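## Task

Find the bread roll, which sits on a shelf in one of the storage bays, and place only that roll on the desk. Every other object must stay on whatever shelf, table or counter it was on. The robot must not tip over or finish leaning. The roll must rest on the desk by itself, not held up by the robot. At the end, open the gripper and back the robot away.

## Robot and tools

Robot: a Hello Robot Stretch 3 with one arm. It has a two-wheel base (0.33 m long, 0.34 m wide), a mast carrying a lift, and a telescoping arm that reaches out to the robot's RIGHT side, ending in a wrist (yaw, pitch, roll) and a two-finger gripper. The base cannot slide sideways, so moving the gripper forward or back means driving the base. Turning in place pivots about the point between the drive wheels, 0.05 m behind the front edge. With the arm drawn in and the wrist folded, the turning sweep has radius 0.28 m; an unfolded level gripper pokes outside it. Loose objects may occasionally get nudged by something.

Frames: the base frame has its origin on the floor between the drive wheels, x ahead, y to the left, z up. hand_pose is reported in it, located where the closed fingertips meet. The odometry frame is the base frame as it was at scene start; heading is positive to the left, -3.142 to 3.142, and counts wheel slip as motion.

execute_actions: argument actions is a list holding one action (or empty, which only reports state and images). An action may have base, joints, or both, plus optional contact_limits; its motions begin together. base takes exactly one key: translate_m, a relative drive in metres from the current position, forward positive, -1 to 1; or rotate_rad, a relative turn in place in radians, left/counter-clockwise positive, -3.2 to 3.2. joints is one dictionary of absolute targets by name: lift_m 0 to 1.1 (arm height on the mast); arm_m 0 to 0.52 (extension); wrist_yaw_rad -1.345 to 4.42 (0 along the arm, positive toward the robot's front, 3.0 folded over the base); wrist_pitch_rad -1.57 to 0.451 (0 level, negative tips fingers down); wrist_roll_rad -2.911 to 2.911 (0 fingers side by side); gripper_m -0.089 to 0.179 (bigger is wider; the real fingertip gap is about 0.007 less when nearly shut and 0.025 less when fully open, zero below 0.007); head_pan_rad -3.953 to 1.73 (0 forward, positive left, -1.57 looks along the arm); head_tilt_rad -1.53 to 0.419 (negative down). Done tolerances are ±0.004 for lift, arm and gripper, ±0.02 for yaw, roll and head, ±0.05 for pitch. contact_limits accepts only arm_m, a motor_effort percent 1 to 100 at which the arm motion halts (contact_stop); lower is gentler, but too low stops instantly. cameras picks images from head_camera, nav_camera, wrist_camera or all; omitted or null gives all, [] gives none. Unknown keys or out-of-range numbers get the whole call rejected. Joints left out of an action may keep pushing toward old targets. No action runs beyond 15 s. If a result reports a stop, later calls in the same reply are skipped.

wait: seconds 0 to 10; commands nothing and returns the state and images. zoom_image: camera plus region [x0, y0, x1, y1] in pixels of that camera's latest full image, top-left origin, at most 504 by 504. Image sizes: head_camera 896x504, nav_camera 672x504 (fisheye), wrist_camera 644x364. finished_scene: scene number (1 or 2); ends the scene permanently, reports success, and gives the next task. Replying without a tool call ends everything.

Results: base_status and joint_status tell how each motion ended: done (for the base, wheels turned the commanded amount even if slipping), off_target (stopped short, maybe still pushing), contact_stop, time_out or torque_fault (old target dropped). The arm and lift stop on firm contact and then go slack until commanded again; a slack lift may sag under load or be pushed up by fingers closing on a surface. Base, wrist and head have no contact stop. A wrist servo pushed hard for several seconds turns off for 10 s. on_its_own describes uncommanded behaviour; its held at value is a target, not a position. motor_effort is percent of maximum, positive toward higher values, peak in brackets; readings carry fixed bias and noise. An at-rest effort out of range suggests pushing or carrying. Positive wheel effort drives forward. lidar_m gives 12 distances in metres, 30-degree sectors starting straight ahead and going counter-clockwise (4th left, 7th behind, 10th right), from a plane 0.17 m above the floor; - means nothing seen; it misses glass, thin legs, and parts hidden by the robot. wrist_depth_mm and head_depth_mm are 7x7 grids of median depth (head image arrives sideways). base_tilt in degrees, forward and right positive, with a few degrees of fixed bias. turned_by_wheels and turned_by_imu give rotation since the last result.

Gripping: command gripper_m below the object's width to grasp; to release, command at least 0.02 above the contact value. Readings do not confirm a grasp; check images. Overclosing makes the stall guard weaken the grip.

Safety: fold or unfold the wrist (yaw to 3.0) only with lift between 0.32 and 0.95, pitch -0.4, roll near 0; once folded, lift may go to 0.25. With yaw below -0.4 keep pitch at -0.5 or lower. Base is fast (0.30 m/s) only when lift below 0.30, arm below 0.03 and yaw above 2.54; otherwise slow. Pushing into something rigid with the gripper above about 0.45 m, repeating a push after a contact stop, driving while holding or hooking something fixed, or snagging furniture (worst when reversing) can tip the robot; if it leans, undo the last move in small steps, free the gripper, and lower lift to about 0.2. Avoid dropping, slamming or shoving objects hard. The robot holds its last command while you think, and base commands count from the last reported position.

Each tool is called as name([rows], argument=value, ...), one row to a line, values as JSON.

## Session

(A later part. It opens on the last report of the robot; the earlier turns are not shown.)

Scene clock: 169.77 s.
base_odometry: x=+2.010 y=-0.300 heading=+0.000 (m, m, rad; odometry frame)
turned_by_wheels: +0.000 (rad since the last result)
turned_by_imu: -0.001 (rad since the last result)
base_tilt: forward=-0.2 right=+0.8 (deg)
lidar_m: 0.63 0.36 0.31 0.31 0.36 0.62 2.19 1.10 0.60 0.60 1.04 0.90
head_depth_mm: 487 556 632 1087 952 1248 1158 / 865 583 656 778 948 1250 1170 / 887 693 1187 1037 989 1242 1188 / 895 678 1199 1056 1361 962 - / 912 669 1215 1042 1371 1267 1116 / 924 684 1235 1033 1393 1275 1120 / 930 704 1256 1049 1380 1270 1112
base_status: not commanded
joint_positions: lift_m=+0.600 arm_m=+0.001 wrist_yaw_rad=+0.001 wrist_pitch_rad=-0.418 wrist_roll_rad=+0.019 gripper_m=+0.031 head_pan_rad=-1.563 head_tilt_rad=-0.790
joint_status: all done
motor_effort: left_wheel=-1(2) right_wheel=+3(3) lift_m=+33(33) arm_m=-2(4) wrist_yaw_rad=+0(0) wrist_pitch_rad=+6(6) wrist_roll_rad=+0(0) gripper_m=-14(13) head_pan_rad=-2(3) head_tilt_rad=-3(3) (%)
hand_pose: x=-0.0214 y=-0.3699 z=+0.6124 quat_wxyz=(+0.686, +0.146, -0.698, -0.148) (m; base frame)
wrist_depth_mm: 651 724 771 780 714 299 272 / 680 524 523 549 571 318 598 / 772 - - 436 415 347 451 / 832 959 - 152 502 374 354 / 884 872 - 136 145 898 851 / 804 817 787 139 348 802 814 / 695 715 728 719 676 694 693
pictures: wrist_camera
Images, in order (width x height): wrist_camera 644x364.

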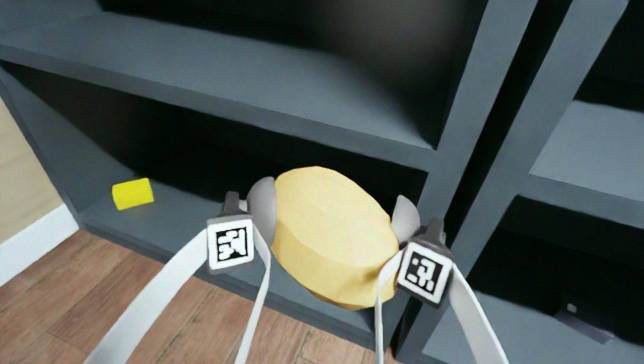

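Got it. Fold, stow, back out.

execute_actions([
  {"joints":{"wrist_yaw_rad":3.0}},
], cameras=[])

execute_actions([
  {"base":{"translate_m":-1.0},"joints":{"lift_m":0.28}},
], cameras=[])

execute_actions([
  {"base":{"translate_m":-0.9}},
], cameras=[])

execute_actions([
  {"base":{"rotate_rad":1.57},"joints":{"head_pan_rad":0,"head_tilt_rad":-0.3}},
], cameras=["nav_camera"])

Scene clock: 182.20 s.
base_odometry: x=+2.010 y=-0.300 heading=+0.000 (m, m, rad; odometry frame)
turned_by_wheels: +0.000 (rad since the last result)
turned_by_imu: -0.001 (rad since the last result)
base_tilt: forward=-0.3 right=+0.8 (deg)
lidar_m: 0.63 0.36 0.31 0.31 0.36 0.62 2.19 1.10 0.60 0.60 1.04 0.90
head_depth_mm: 489 556 631 1084 951 1250 1160 / 868 583 657 776 946 1249 1179 / 886 691 1185 1033 986 1245 1184 / 895 678 1195 1056 1356 1270 1180 / 916 671 1218 1043 1380 1273 - / 923 683 1230 1032 1395 1280 1128 / 932 703 1253 1051 1389 1260 1112
base_status: not commanded
joint_positions: lift_m=+0.600 arm_m=+0.000 wrist_yaw_rad=+2.998 wrist_pitch_rad=-0.418 wrist_roll_rad=+0.019 gripper_m=+0.031 head_pan_rad=-1.563 head_tilt_rad=-0.790
joint_status: all done
motor_effort: left_wheel=-1(1) right_wheel=+3(3) lift_m=+34(33) arm_m=-2(3) wrist_yaw_rad=+3(6) wrist_pitch_rad=+6(6) wrist_roll_rad=+0(0) gripper_m=-14(14) head_pan_rad=-2(3) head_tilt_rad=-4(3) (%)
hand_pose: x=+0.0109 y=+0.0767 z=+0.6124 quat_wxyz=(+0.197, +0.706, +0.095, +0.673) (m; base frame)
wrist_depth_mm: 402 388 346 343 314 294 280 / 457 431 383 374 340 319 303 / 524 491 425 416 379 354 332 / 622 564 - 153 428 394 370 / 753 658 - 136 145 439 408 / 792 779 715 139 362 502 463 / 691 720 718 702 662 588 536
pictures: none
No camera images: the call's "cameras" was empty. Leave "cameras" out to get every camera's image.

Scene clock: 189.13 s.
base_odometry: x=+1.010 y=-0.300 heading=-0.001 (m, m, rad; odometry frame)
turned_by_wheels: +0.000 (rad since the last result)
turned_by_imu: -0.001 (rad since the last result)
base_tilt: forward=-0.3 right=+0.8 (deg)
lidar_m: 1.14 0.65 0.56 3.44 2.20 1.87 1.68 0.95 0.82 0.35 0.92 0.95
head_depth_mm: 665 747 852 1002 1203 1329 1161 / - 317 868 1036 1261 1320 1156 / 673 333 374 437 1251 1305 1148 / 698 678 513 452 861 780 1099 / 717 666 506 965 875 805 1099 / 738 655 499 980 868 1139 1113 / 756 642 492 996 859 1167 1107
base_status: done
joint_positions: lift_m=+0.280 arm_m=+0.000 wrist_yaw_rad=+2.999 wrist_pitch_rad=-0.418 wrist_roll_rad=+0.019 gripper_m=+0.031 head_pan_rad=-1.563 head_tilt_rad=-0.790
joint_status: all done
motor_effort: left_wheel=-1(6) right_wheel=+3(6) lift_m=+21(33) arm_m=-3(3) wrist_yaw_rad=+2(2) wrist_pitch_rad=+6(6) wrist_roll_rad=+0(0) gripper_m=-14(14) head_pan_rad=-3(2) head_tilt_rad=-3(4) (%)
hand_pose: x=+0.0107 y=+0.0766 z=+0.2929 quat_wxyz=(+0.197, +0.706, +0.095, +0.673) (m; base frame)
wrist_depth_mm: - - - - 553 499 478 / 974 - - - 600 551 527 / 759 777 803 848 646 610 566 / 604 644 - 153 691 667 656 / 521 536 - 136 145 579 604 / 462 - - 136 294 501 504 / - - - - 419 430 441
pictures: none
No camera images: the call's "cameras" was empty. Leave "cameras" out to get every camera's image.

Scene clock: 193.90 s.
base_odometry: x=+0.110 y=-0.299 heading=-0.001 (m, m, rad; odometry frame)
turned_by_wheels: +0.000 (rad since the last result)
turned_by_imu: +0.000 (rad since the last result)
base_tilt: forward=-0.2 right=+0.9 (deg)
lidar_m: 1.60 1.18 2.33 2.07 1.18 1.00 1.00 0.69 0.59 0.59 0.68 0.89
head_depth_mm: 470 531 607 710 855 1075 1160 / 483 545 626 737 895 1137 1152 / 493 560 648 764 939 1200 1141 / 508 578 671 797 981 1229 1134 / 521 595 694 830 1035 1244 1131 / 535 613 720 869 1091 1263 1121 / 550 633 746 911 1159 1262 1113
base_status: done
joint_positions: lift_m=+0.280 arm_m=+0.000 wrist_yaw_rad=+2.999 wrist_pitch_rad=-0.418 wrist_roll_rad=+0.019 gripper_m=+0.031 head_pan_rad=-1.563 head_tilt_rad=-0.790
joint_status: not commanded
motor_effort: left_wheel=-1(7) right_wheel=+3(6) lift_m=+20(21) arm_m=-3(2) wrist_yaw_rad=+2(1) wrist_pitch_rad=+6(6) wrist_roll_rad=+0(0) gripper_m=-14(14) head_pan_rad=-2(2) head_tilt_rad=-3(3) (%)
hand_pose: x=+0.0107 y=+0.0766 z=+0.2929 quat_wxyz=(+0.197, +0.706, +0.095, +0.673) (m; base frame)
wrist_depth_mm: 968 - - - - - - / 933 - - - - - - / 740 780 863 846 884 921 953 / 611 631 - 152 683 701 745 / 517 538 - 136 145 594 610 / 456 - - 135 295 497 502 / - - - - 423 432 433
pictures: none
No camera images: the call's "cameras" was empty. Leave "cameras" out to get every camera's image.

Scene clock: 196.27 s.
base_odometry: x=+0.110 y=-0.299 heading=+1.569 (m, m, rad; odometry frame)
turned_by_wheels: +1.570 (rad since the last result)
turned_by_imu: +1.576 (rad since the last result)
base_tilt: forward=-0.2 right=+0.9 (deg)
lidar_m: 2.07 1.18 1.00 0.99 0.69 0.59 0.59 0.68 0.89 1.61 1.18 2.32
head_depth_mm: 3466 3651 3838 3808 2793 1976 1531 / 3519 3700 3862 3805 2749 1971 1529 / 3631 3784 3933 - 2705 1948 1513 / 3717 3864 - 3429 2650 1929 1504 / 2785 3032 3025 3399 2619 1898 1497 / 2153 2267 2393 2565 2444 1880 1475 / 1747 1832 1907 2001 2118 1858 1466
base_status: done
joint_positions: lift_m=+0.280 arm_m=+0.001 wrist_yaw_rad=+2.999 wrist_pitch_rad=-0.418 wrist_roll_rad=+0.019 gripper_m=+0.031 head_pan_rad=-0.007 head_tilt_rad=-0.309
joint_status: all done
motor_effort: left_wheel=-1(5) right_wheel=+3(9) lift_m=+20(21) arm_m=-2(3) wrist_yaw_rad=+2(3) wrist_pitch_rad=+6(6) wrist_roll_rad=+0(0) gripper_m=-14(14) head_pan_rad=+2(26) head_tilt_rad=+4(26) (%)
hand_pose: x=+0.0107 y=+0.0766 z=+0.2929 quat_wxyz=(+0.197, +0.706, +0.095, +0.673) (m; base frame)
wrist_depth_mm: 580 707 - - 949 865 855 / 594 726 - - - 970 916 / 609 744 815 841 888 934 944 / 584 628 - 152 689 712 749 / 519 530 - 136 145 577 604 / 455 - - 135 292 502 513 / - - - - 418 428 438
pictures: nav_camera (sideways: a quarter turn counterclockwise sets it upright)
Images, in order (width x height): nav_camera 672x504.

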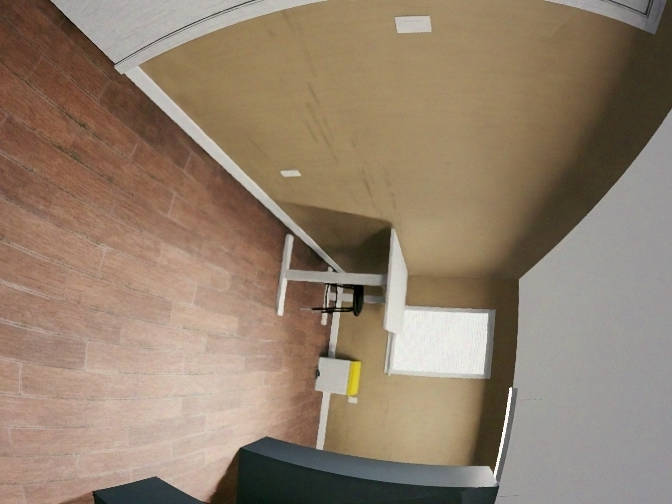

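execute_actions([
  {"base":{"translate_m":1.0}},
], cameras=[])

execute_actions([
  {"base":{"translate_m":1.0}},
], cameras=["nav_camera"])

Scene clock: 214.30 s.
base_odometry: x=+0.112 y=+0.701 heading=+1.569 (m, m, rad; odometry frame)
turned_by_wheels: +0.000 (rad since the last result)
turned_by_imu: -0.002 (rad since the last result)
base_tilt: forward=-0.2 right=+0.8 (deg)
lidar_m: 1.54 0.90 0.77 0.77 0.88 1.48 1.56 1.57 1.12 1.13 1.64 2.82
head_depth_mm: 2650 2807 2903 3083 2787 1994 1542 / 2685 2861 2982 3168 2752 1966 1523 / 2757 2895 2973 2210 2573 1947 1517 / 2794 2951 3075 1615 2413 1808 1505 / 2119 2292 2274 2491 2482 1820 1493 / 1630 1718 1778 1890 2069 1836 1482 / 1326 1378 1449 1512 1599 1662 1457
base_status: done
joint_positions: lift_m=+0.280 arm_m=+0.001 wrist_yaw_rad=+2.999 wrist_pitch_rad=-0.418 wrist_roll_rad=+0.019 gripper_m=+0.031 head_pan_rad=-0.007 head_tilt_rad=-0.309
joint_status: not commanded
motor_effort: left_wheel=-1(4) right_wheel=+3(9) lift_m=+21(20) arm_m=-3(2) wrist_yaw_rad=+2(3) wrist_pitch_rad=+6(6) wrist_roll_rad=+0(0) gripper_m=-14(14) head_pan_rad=+2(2) head_tilt_rad=+4(3) (%)
hand_pose: x=+0.0107 y=+0.0766 z=+0.2929 quat_wxyz=(+0.197, +0.706, +0.096, +0.673) (m; base frame)
wrist_depth_mm: 919 883 820 785 720 685 658 / 983 968 876 854 798 741 711 / 753 772 818 861 853 820 758 / 604 625 - 153 704 708 728 / 519 527 - 136 144 595 601 / 457 - - 136 297 497 510 / - - - - 421 437 436
pictures: none
No camera images: the call's "cameras" was empty. Leave "cameras" out to get every camera's image.

Scene clock: 219.30 s.
base_odometry: x=+0.114 y=+1.701 heading=+1.569 (m, m, rad; odometry frame)
turned_by_wheels: +0.000 (rad since the last result)
turned_by_imu: -0.002 (rad since the last result)
base_tilt: forward=-0.1 right=+0.8 (deg)
lidar_m: 0.55 0.61 0.52 0.52 0.60 1.03 2.52 1.60 1.54 1.39 2.59 1.39
head_depth_mm: 1842 1941 2046 1278 763 544 1407 / 1868 1969 2085 1246 754 538 1392 / 1939 2028 2123 1217 740 533 1428 / 1935 2042 2157 1184 730 527 648 / 1444 1548 1678 1152 719 521 1443 / 1105 1174 1242 1133 706 535 1441 / 899 943 986 992 698 549 1208
base_status: done
joint_positions: lift_m=+0.280 arm_m=+0.001 wrist_yaw_rad=+2.999 wrist_pitch_rad=-0.418 wrist_roll_rad=+0.019 gripper_m=+0.031 head_pan_rad=-0.007 head_tilt_rad=-0.309
joint_status: not commanded
motor_effort: left_wheel=-1(3) right_wheel=+3(8) lift_m=+20(20) arm_m=-3(3) wrist_yaw_rad=+2(1) wrist_pitch_rad=+6(6) wrist_roll_rad=+0(0) gripper_m=-14(14) head_pan_rad=+2(2) head_tilt_rad=+3(4) (%)
hand_pose: x=+0.0107 y=+0.0766 z=+0.2929 quat_wxyz=(+0.197, +0.706, +0.096, +0.673) (m; base frame)
wrist_depth_mm: 649 616 550 546 501 476 452 / 744 701 623 586 555 519 491 / 741 769 683 654 611 566 542 / 607 629 - 152 642 619 592 / 508 532 - 135 145 585 598 / 452 - - 136 296 498 505 / - - - - 420 434 439
pictures: nav_camera (sideways: a quarter turn counterclockwise sets it upright)
Images, in order (width x height): nav_camera 672x504.

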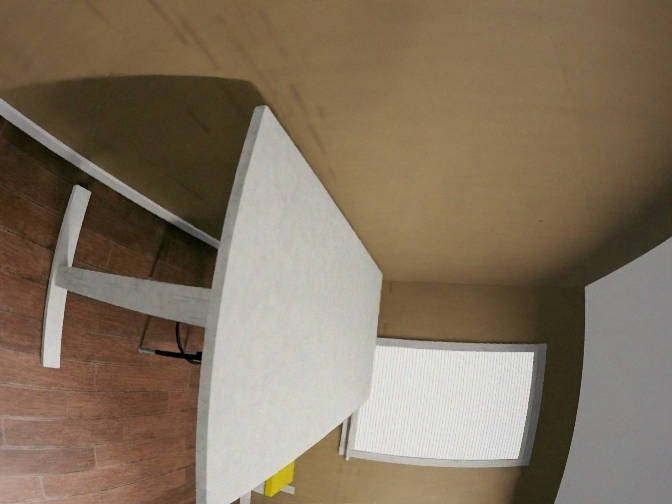

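execute_actions([
  {"base":{"rotate_rad":1.57},"joints":{"lift_m":0.93,"head_pan_rad":-1.57}},
], cameras=[])

execute_actions([
  {"joints":{"wrist_yaw_rad":0.8}},
], cameras=[])

execute_actions([
  {"joints":{"wrist_yaw_rad":0,"lift_m":1.1}},
], cameras=["nav_camera","wrist_camera"])

Scene clock: 235.27 s.
base_odometry: x=+0.114 y=+1.701 heading=+3.139 (m, m, rad; odometry frame)
turned_by_wheels: +1.570 (rad since the last result)
turned_by_imu: +1.577 (rad since the last result)
base_tilt: forward=-0.3 right=+0.9 (deg)
lidar_m: 0.52 0.60 1.02 2.52 1.60 1.55 1.39 2.59 1.10 0.55 0.61 0.52
head_depth_mm: 1853 1936 2044 1279 762 543 1440 / 1884 1978 2067 1236 750 537 1430 / 1937 2048 2118 1202 741 532 1460 / 1917 2032 2159 1179 728 526 650 / 1376 1475 1583 1153 717 523 1492 / 1065 1121 1192 1127 707 536 1416 / 868 909 955 966 697 552 1163
base_status: done
joint_positions: lift_m=+0.930 arm_m=+0.001 wrist_yaw_rad=+2.999 wrist_pitch_rad=-0.419 wrist_roll_rad=+0.019 gripper_m=+0.031 head_pan_rad=-1.563 head_tilt_rad=-0.309
joint_status: all done
motor_effort: left_wheel=-1(7) right_wheel=+3(8) lift_m=+33(36) arm_m=-2(3) wrist_yaw_rad=+1(3) wrist_pitch_rad=+6(6) wrist_roll_rad=+0(0) gripper_m=-14(14) head_pan_rad=-3(26) head_tilt_rad=+4(4) (%)
hand_pose: x=+0.0107 y=+0.0766 z=+0.9422 quat_wxyz=(+0.197, +0.706, +0.096, +0.673) (m; base frame)
wrist_depth_mm: - - - - - - 851 / - - - - - - 810 / - - - - - - 777 / - - - 152 - - 747 / - - - 136 145 - 716 / - - - 139 - - 659 / - - - - - 911 652
pictures: none
No camera images: the call's "cameras" was empty. Leave "cameras" out to get every camera's image.

Scene clock: 237.37 s.
base_odometry: x=+0.114 y=+1.701 heading=+3.139 (m, m, rad; odometry frame)
turned_by_wheels: +0.000 (rad since the last result)
turned_by_imu: +0.000 (rad since the last result)
base_tilt: forward=-0.2 right=+0.7 (deg)
lidar_m: 0.52 0.60 1.03 2.52 1.60 1.54 1.39 2.59 1.10 0.55 0.61 0.52
head_depth_mm: 1832 1937 2018 1273 763 543 1445 / 1887 1978 2099 1240 750 538 1431 / 1933 2027 2114 1206 740 532 1466 / 1902 2044 2154 1178 730 526 649 / 1364 1468 1588 1153 719 523 1487 / 1064 1123 1195 1128 706 536 1436 / 870 908 954 968 694 552 1159
base_status: not commanded
joint_positions: lift_m=+0.930 arm_m=+0.001 wrist_yaw_rad=+0.802 wrist_pitch_rad=-0.419 wrist_roll_rad=+0.019 gripper_m=+0.031 head_pan_rad=-1.563 head_tilt_rad=-0.309
joint_status: all done
motor_effort: left_wheel=-1(1) right_wheel=+3(3) lift_m=+33(33) arm_m=-1(3) wrist_yaw_rad=-3(5) wrist_pitch_rad=+6(6) wrist_roll_rad=+0(0) gripper_m=-14(14) head_pan_rad=-2(2) head_tilt_rad=+3(3) (%)
hand_pose: x=+0.1398 y=-0.3015 z=+0.9422 quat_wxyz=(+0.689, +0.407, -0.585, +0.131) (m; base frame)
wrist_depth_mm: 319 343 380 423 469 528 599 / 345 370 424 470 356 340 361 / 372 416 461 526 609 263 256 / 403 458 512 153 709 887 208 / 453 510 - 135 145 - - / 511 565 690 139 - - - / 585 702 808 - - - 350
pictures: none
No camera images: the call's "cameras" was empty. Leave "cameras" out to get every camera's image.

Scene clock: 239.73 s.
base_odometry: x=+0.114 y=+1.701 heading=+3.139 (m, m, rad; odometry frame)
turned_by_wheels: +0.000 (rad since the last result)
turned_by_imu: +0.000 (rad since the last result)
base_tilt: forward=-0.1 right=+0.9 (deg)
lidar_m: 0.52 0.60 1.02 2.52 1.60 1.54 1.39 2.59 1.10 0.55 0.61 0.52
head_depth_mm: 1843 1945 - - - - - / 1894 1981 - - - - - / 1928 2022 - - - - - / 1913 2015 - - - - - / 1367 1468 1590 1150 763 518 1489 / 1064 1125 1196 1129 707 537 1423 / 869 907 953 969 694 551 1163
base_status: not commanded
joint_positions: lift_m=+1.100 arm_m=+0.001 wrist_yaw_rad=+0.002 wrist_pitch_rad=-0.419 wrist_roll_rad=+0.019 gripper_m=+0.031 head_pan_rad=-1.563 head_tilt_rad=-0.309
joint_status: all done
motor_effort: left_wheel=-2(1) right_wheel=+3(3) lift_m=+34(33) arm_m=-3(2) wrist_yaw_rad=-2(2) wrist_pitch_rad=+6(6) wrist_roll_rad=+0(0) gripper_m=-14(14) head_pan_rad=-2(3) head_tilt_rad=+4(4) (%)
hand_pose: x=-0.0211 y=-0.3698 z=+1.1122 quat_wxyz=(+0.686, +0.146, -0.698, -0.148) (m; base frame)
wrist_depth_mm: 422 537 776 - - - - / 430 566 725 779 809 882 - / 450 523 549 575 601 619 - / 442 427 452 152 470 486 520 / 494 567 - 135 145 395 411 / 517 669 - 139 223 335 343 / 540 821 - - - 296 296
pictures: nav_camera (sideways: a quarter turn counterclockwise sets it upright), wrist_camera
Images, in order (width x height): nav_camera 672x504, wrist_camera 644x364.

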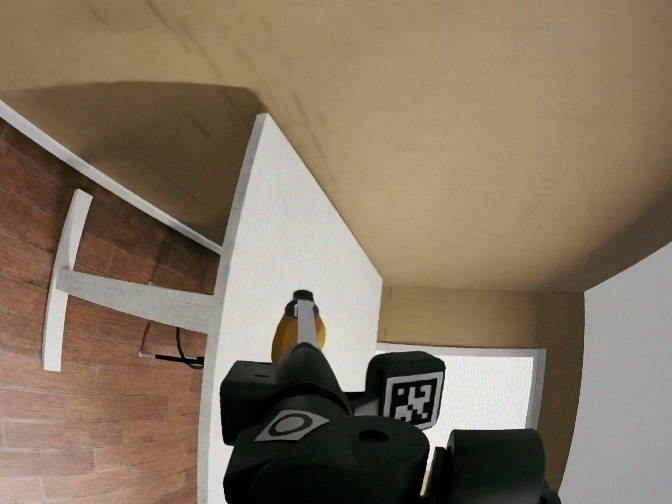

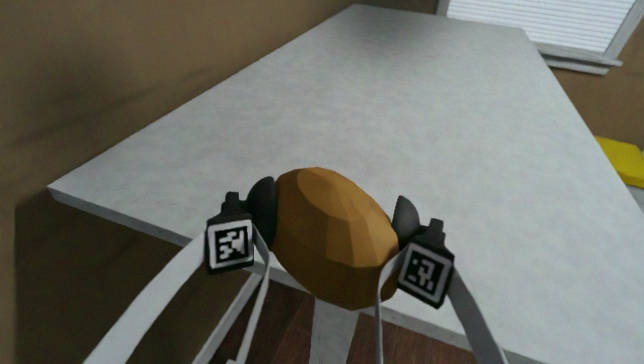

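Above the desk top. Extend, lower until contact, release.

execute_actions([
  {"joints":{"arm_m":0.3}},
], cameras=[])

execute_actions([
  {"joints":{"lift_m":1.03}},
], cameras=["wrist_camera"])

Scene clock: 251.33 s.
base_odometry: x=+0.114 y=+1.701 heading=+3.139 (m, m, rad; odometry frame)
turned_by_wheels: +0.000 (rad since the last result)
turned_by_imu: -0.001 (rad since the last result)
base_tilt: forward=-0.3 right=+0.8 (deg)
lidar_m: 0.52 0.60 1.02 2.52 1.60 1.54 1.39 2.59 1.10 0.55 0.61 0.52
head_depth_mm: 1850 1919 - 1274 762 543 1406 / 1886 1958 2093 1148 749 537 1392 / 1926 2000 - 1102 740 532 1458 / 1913 2031 - 938 726 526 649 / 1373 1478 1591 1144 717 522 1489 / 1059 1126 1187 1124 705 536 1420 / 867 910 954 967 697 552 1168
base_status: not commanded
joint_positions: lift_m=+1.100 arm_m=+0.300 wrist_yaw_rad=+0.001 wrist_pitch_rad=-0.419 wrist_roll_rad=+0.019 gripper_m=+0.031 head_pan_rad=-1.563 head_tilt_rad=-0.309
joint_status: all done
motor_effort: left_wheel=-1(1) right_wheel=+3(3) lift_m=+34(34) arm_m=+4(5) wrist_yaw_rad=-1(2) wrist_pitch_rad=+6(6) wrist_roll_rad=+0(0) gripper_m=-14(14) head_pan_rad=-3(3) head_tilt_rad=+4(3) (%)
hand_pose: x=-0.0214 y=-0.6690 z=+1.1122 quat_wxyz=(+0.685, +0.146, -0.698, -0.148) (m; base frame)
wrist_depth_mm: 359 456 649 - - - - / 372 479 676 769 799 857 - / 389 498 546 566 580 606 648 / 396 433 448 153 466 485 496 / 361 357 - 136 145 396 407 / 302 308 313 139 222 337 341 / 264 271 275 280 284 293 297
pictures: none
No camera images: the call's "cameras" was empty. Leave "cameras" out to get every camera's image.

Scene clock: 252.80 s.
base_odometry: x=+0.114 y=+1.701 heading=+3.139 (m, m, rad; odometry frame)
turned_by_wheels: +0.000 (rad since the last result)
turned_by_imu: +0.000 (rad since the last result)
base_tilt: forward=-0.3 right=+0.9 (deg)
lidar_m: 0.52 0.60 1.03 2.52 1.60 1.54 1.39 2.59 1.10 0.55 0.61 0.52
head_depth_mm: 1843 1947 2028 - 720 542 1401 / 1888 1987 2072 1134 747 537 1401 / 1934 2034 2117 - 718 532 1461 / 1917 2032 2164 - 689 526 650 / 1372 1475 1595 1154 717 522 1483 / 1064 1127 1197 1124 706 536 1418 / 869 909 955 967 697 551 1167
base_status: not commanded
joint_positions: lift_m=+1.030 arm_m=+0.300 wrist_yaw_rad=+0.001 wrist_pitch_rad=-0.419 wrist_roll_rad=+0.019 gripper_m=+0.031 head_pan_rad=-1.563 head_tilt_rad=-0.309
joint_status: all done
motor_effort: left_wheel=-1(1) right_wheel=+3(3) lift_m=+20(31) arm_m=+3(3) wrist_yaw_rad=-2(1) wrist_pitch_rad=+6(6) wrist_roll_rad=+0(0) gripper_m=-14(14) head_pan_rad=-2(3) head_tilt_rad=+3(3) (%)
hand_pose: x=-0.0214 y=-0.6690 z=+1.0428 quat_wxyz=(+0.685, +0.146, -0.698, -0.148) (m; base frame)
wrist_depth_mm: 362 460 649 871 962 - - / 375 470 545 571 612 651 694 / 372 400 412 425 442 461 484 / 313 321 341 152 353 359 374 / 262 269 - 136 145 297 306 / 227 230 233 139 185 253 258 / 199 203 207 211 215 221 223
pictures: wrist_camera
Images, in order (width x height): wrist_camera 644x364.

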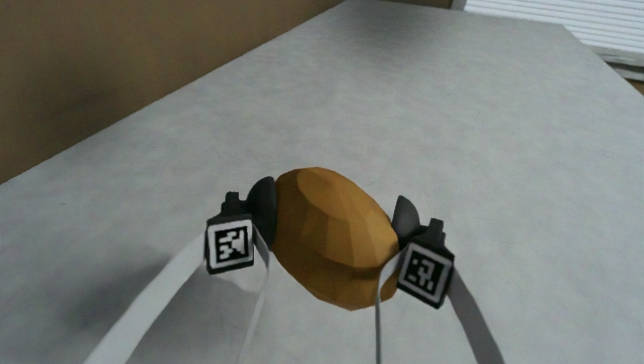

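Depths match lift ≈0.6 on the shelf; lower 0.05 more.

execute_actions([
  {"joints":{"lift_m":0.98}},
], cameras=[])

execute_actions([
  {"joints":{"gripper_m":0.15}},
], cameras=[])

execute_actions([
  {"joints":{"lift_m":1.08,"arm_m":0}},
], cameras=["wrist_camera"])

finished_scene(scene=1)

Scene clock: 266.63 s.
base_odometry: x=+0.114 y=+1.701 heading=+3.139 (m, m, rad; odometry frame)
turned_by_wheels: +0.000 (rad since the last result)
turned_by_imu: -0.001 (rad since the last result)
base_tilt: forward=-0.1 right=+0.9 (deg)
lidar_m: 0.52 0.60 1.03 2.52 1.60 1.54 1.39 2.59 1.10 0.55 0.61 0.52
head_depth_mm: 1858 1945 2048 1392 - 520 1449 / 1886 1973 2092 1533 673 537 1395 / 1933 2033 2120 - 649 532 1467 / 1914 2025 2139 1438 - 525 649 / 1376 1475 1593 1152 712 522 1490 / 1063 1127 1192 1127 707 537 1419 / 868 910 951 966 696 551 1175
base_status: not commanded
joint_positions: lift_m=+0.980 arm_m=+0.300 wrist_yaw_rad=+0.001 wrist_pitch_rad=-0.419 wrist_roll_rad=+0.019 gripper_m=+0.031 head_pan_rad=-1.563 head_tilt_rad=-0.309
joint_status: all done
motor_effort: left_wheel=-1(1) right_wheel=+3(3) lift_m=+21(19) arm_m=+3(3) wrist_yaw_rad=+0(0) wrist_pitch_rad=+6(6) wrist_roll_rad=+0(0) gripper_m=-14(14) head_pan_rad=-2(2) head_tilt_rad=+4(4) (%)
hand_pose: x=-0.0214 y=-0.6690 z=+0.9928 quat_wxyz=(+0.685, +0.146, -0.698, -0.148) (m; base frame)
wrist_depth_mm: 358 456 581 661 732 782 - / 370 398 416 439 459 490 519 / 295 301 312 323 337 350 367 / 238 243 257 153 267 275 282 / 200 205 - 135 145 227 232 / 174 176 179 139 157 193 196 / 153 156 158 160 164 168 170
pictures: none
No camera images: the call's "cameras" was empty. Leave "cameras" out to get every camera's image.

Scene clock: 268.33 s.
base_odometry: x=+0.114 y=+1.701 heading=+3.139 (m, m, rad; odometry frame)
turned_by_wheels: +0.000 (rad since the last result)
turned_by_imu: +0.000 (rad since the last result)
base_tilt: forward=-0.2 right=+0.8 (deg)
lidar_m: 0.52 0.60 1.02 2.52 1.60 1.54 1.39 2.58 1.10 0.55 0.61 0.52
head_depth_mm: 1842 1952 2037 1390 - 520 1453 / 1890 1966 2088 1532 674 538 1396 / 1926 2026 2131 - 649 531 1463 / 1915 2033 2126 1434 - 527 651 / 1375 1470 1591 1153 680 522 1490 / 1069 1129 1193 1125 707 536 1417 / 866 912 955 966 696 551 1168
base_status: not commanded
joint_positions: lift_m=+0.980 arm_m=+0.300 wrist_yaw_rad=+0.001 wrist_pitch_rad=-0.419 wrist_roll_rad=+0.019 gripper_m=+0.150 head_pan_rad=-1.563 head_tilt_rad=-0.309
joint_status: all done
motor_effort: left_wheel=-1(1) right_wheel=+3(3) lift_m=+21(21) arm_m=+4(3) wrist_yaw_rad=+0(0) wrist_pitch_rad=+6(6) wrist_roll_rad=+0(0) gripper_m=+1(100) head_pan_rad=-2(2) head_tilt_rad=+3(4) (%)
hand_pose: x=-0.0214 y=-0.6690 z=+0.9928 quat_wxyz=(+0.685, +0.146, -0.698, -0.148) (m; base frame)
wrist_depth_mm: 361 455 571 671 732 794 - / 369 403 417 438 465 493 517 / 293 301 312 327 338 354 365 / 240 250 253 259 269 276 284 / 201 - 210 156 221 232 232 / - 175 179 144 188 - 197 / 150 154 157 153 164 164 172
pictures: none
No camera images: the call's "cameras" was empty. Leave "cameras" out to get every camera's image.

Scene clock: 271.77 s.
base_odometry: x=+0.114 y=+1.701 heading=+3.139 (m, m, rad; odometry frame)
turned_by_wheels: +0.000 (rad since the last result)
turned_by_imu: -0.001 (rad since the last result)
base_tilt: forward=-0.3 right=+0.8 (deg)
lidar_m: 0.52 0.60 1.03 2.52 1.59 1.54 1.39 2.58 1.10 0.55 0.61 0.52
head_depth_mm: 1848 1946 2043 - - - - / 1884 1980 2083 - - - - / 1930 2041 2133 - - - - / 1923 2023 2145 - - - - / 1366 1479 1578 1206 683 577 1491 / 1066 1125 1191 1124 744 515 1420 / 869 906 956 967 697 551 1168
base_status: not commanded
joint_positions: lift_m=+1.080 arm_m=+0.001 wrist_yaw_rad=+0.001 wrist_pitch_rad=-0.419 wrist_roll_rad=+0.019 gripper_m=+0.150 head_pan_rad=-1.563 head_tilt_rad=-0.309
joint_status: all done
motor_effort: left_wheel=-1(1) right_wheel=+3(3) lift_m=+33(36) arm_m=-3(3) wrist_yaw_rad=-1(0) wrist_pitch_rad=+6(6) wrist_roll_rad=+0(0) gripper_m=+0(0) head_pan_rad=-2(2) head_tilt_rad=+4(3) (%)
hand_pose: x=-0.0214 y=-0.3698 z=+1.0922 quat_wxyz=(+0.685, +0.146, -0.698, -0.148) (m; base frame)
wrist_depth_mm: 419 542 753 - - - - / 433 567 672 726 744 813 - / 453 494 511 518 553 573 678 / 434 409 413 418 436 454 458 / 491 - 351 350 359 380 379 / 493 722 - 331 306 - 322 / 578 746 - - - 280 278
pictures: wrist_camera
Images, in order (width x height): wrist_camera 644x364.

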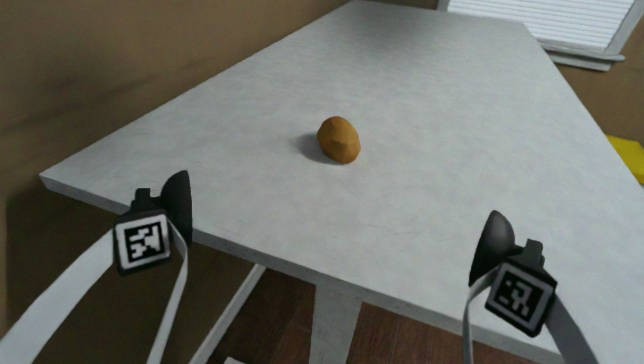

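The scene is finished: the task was done.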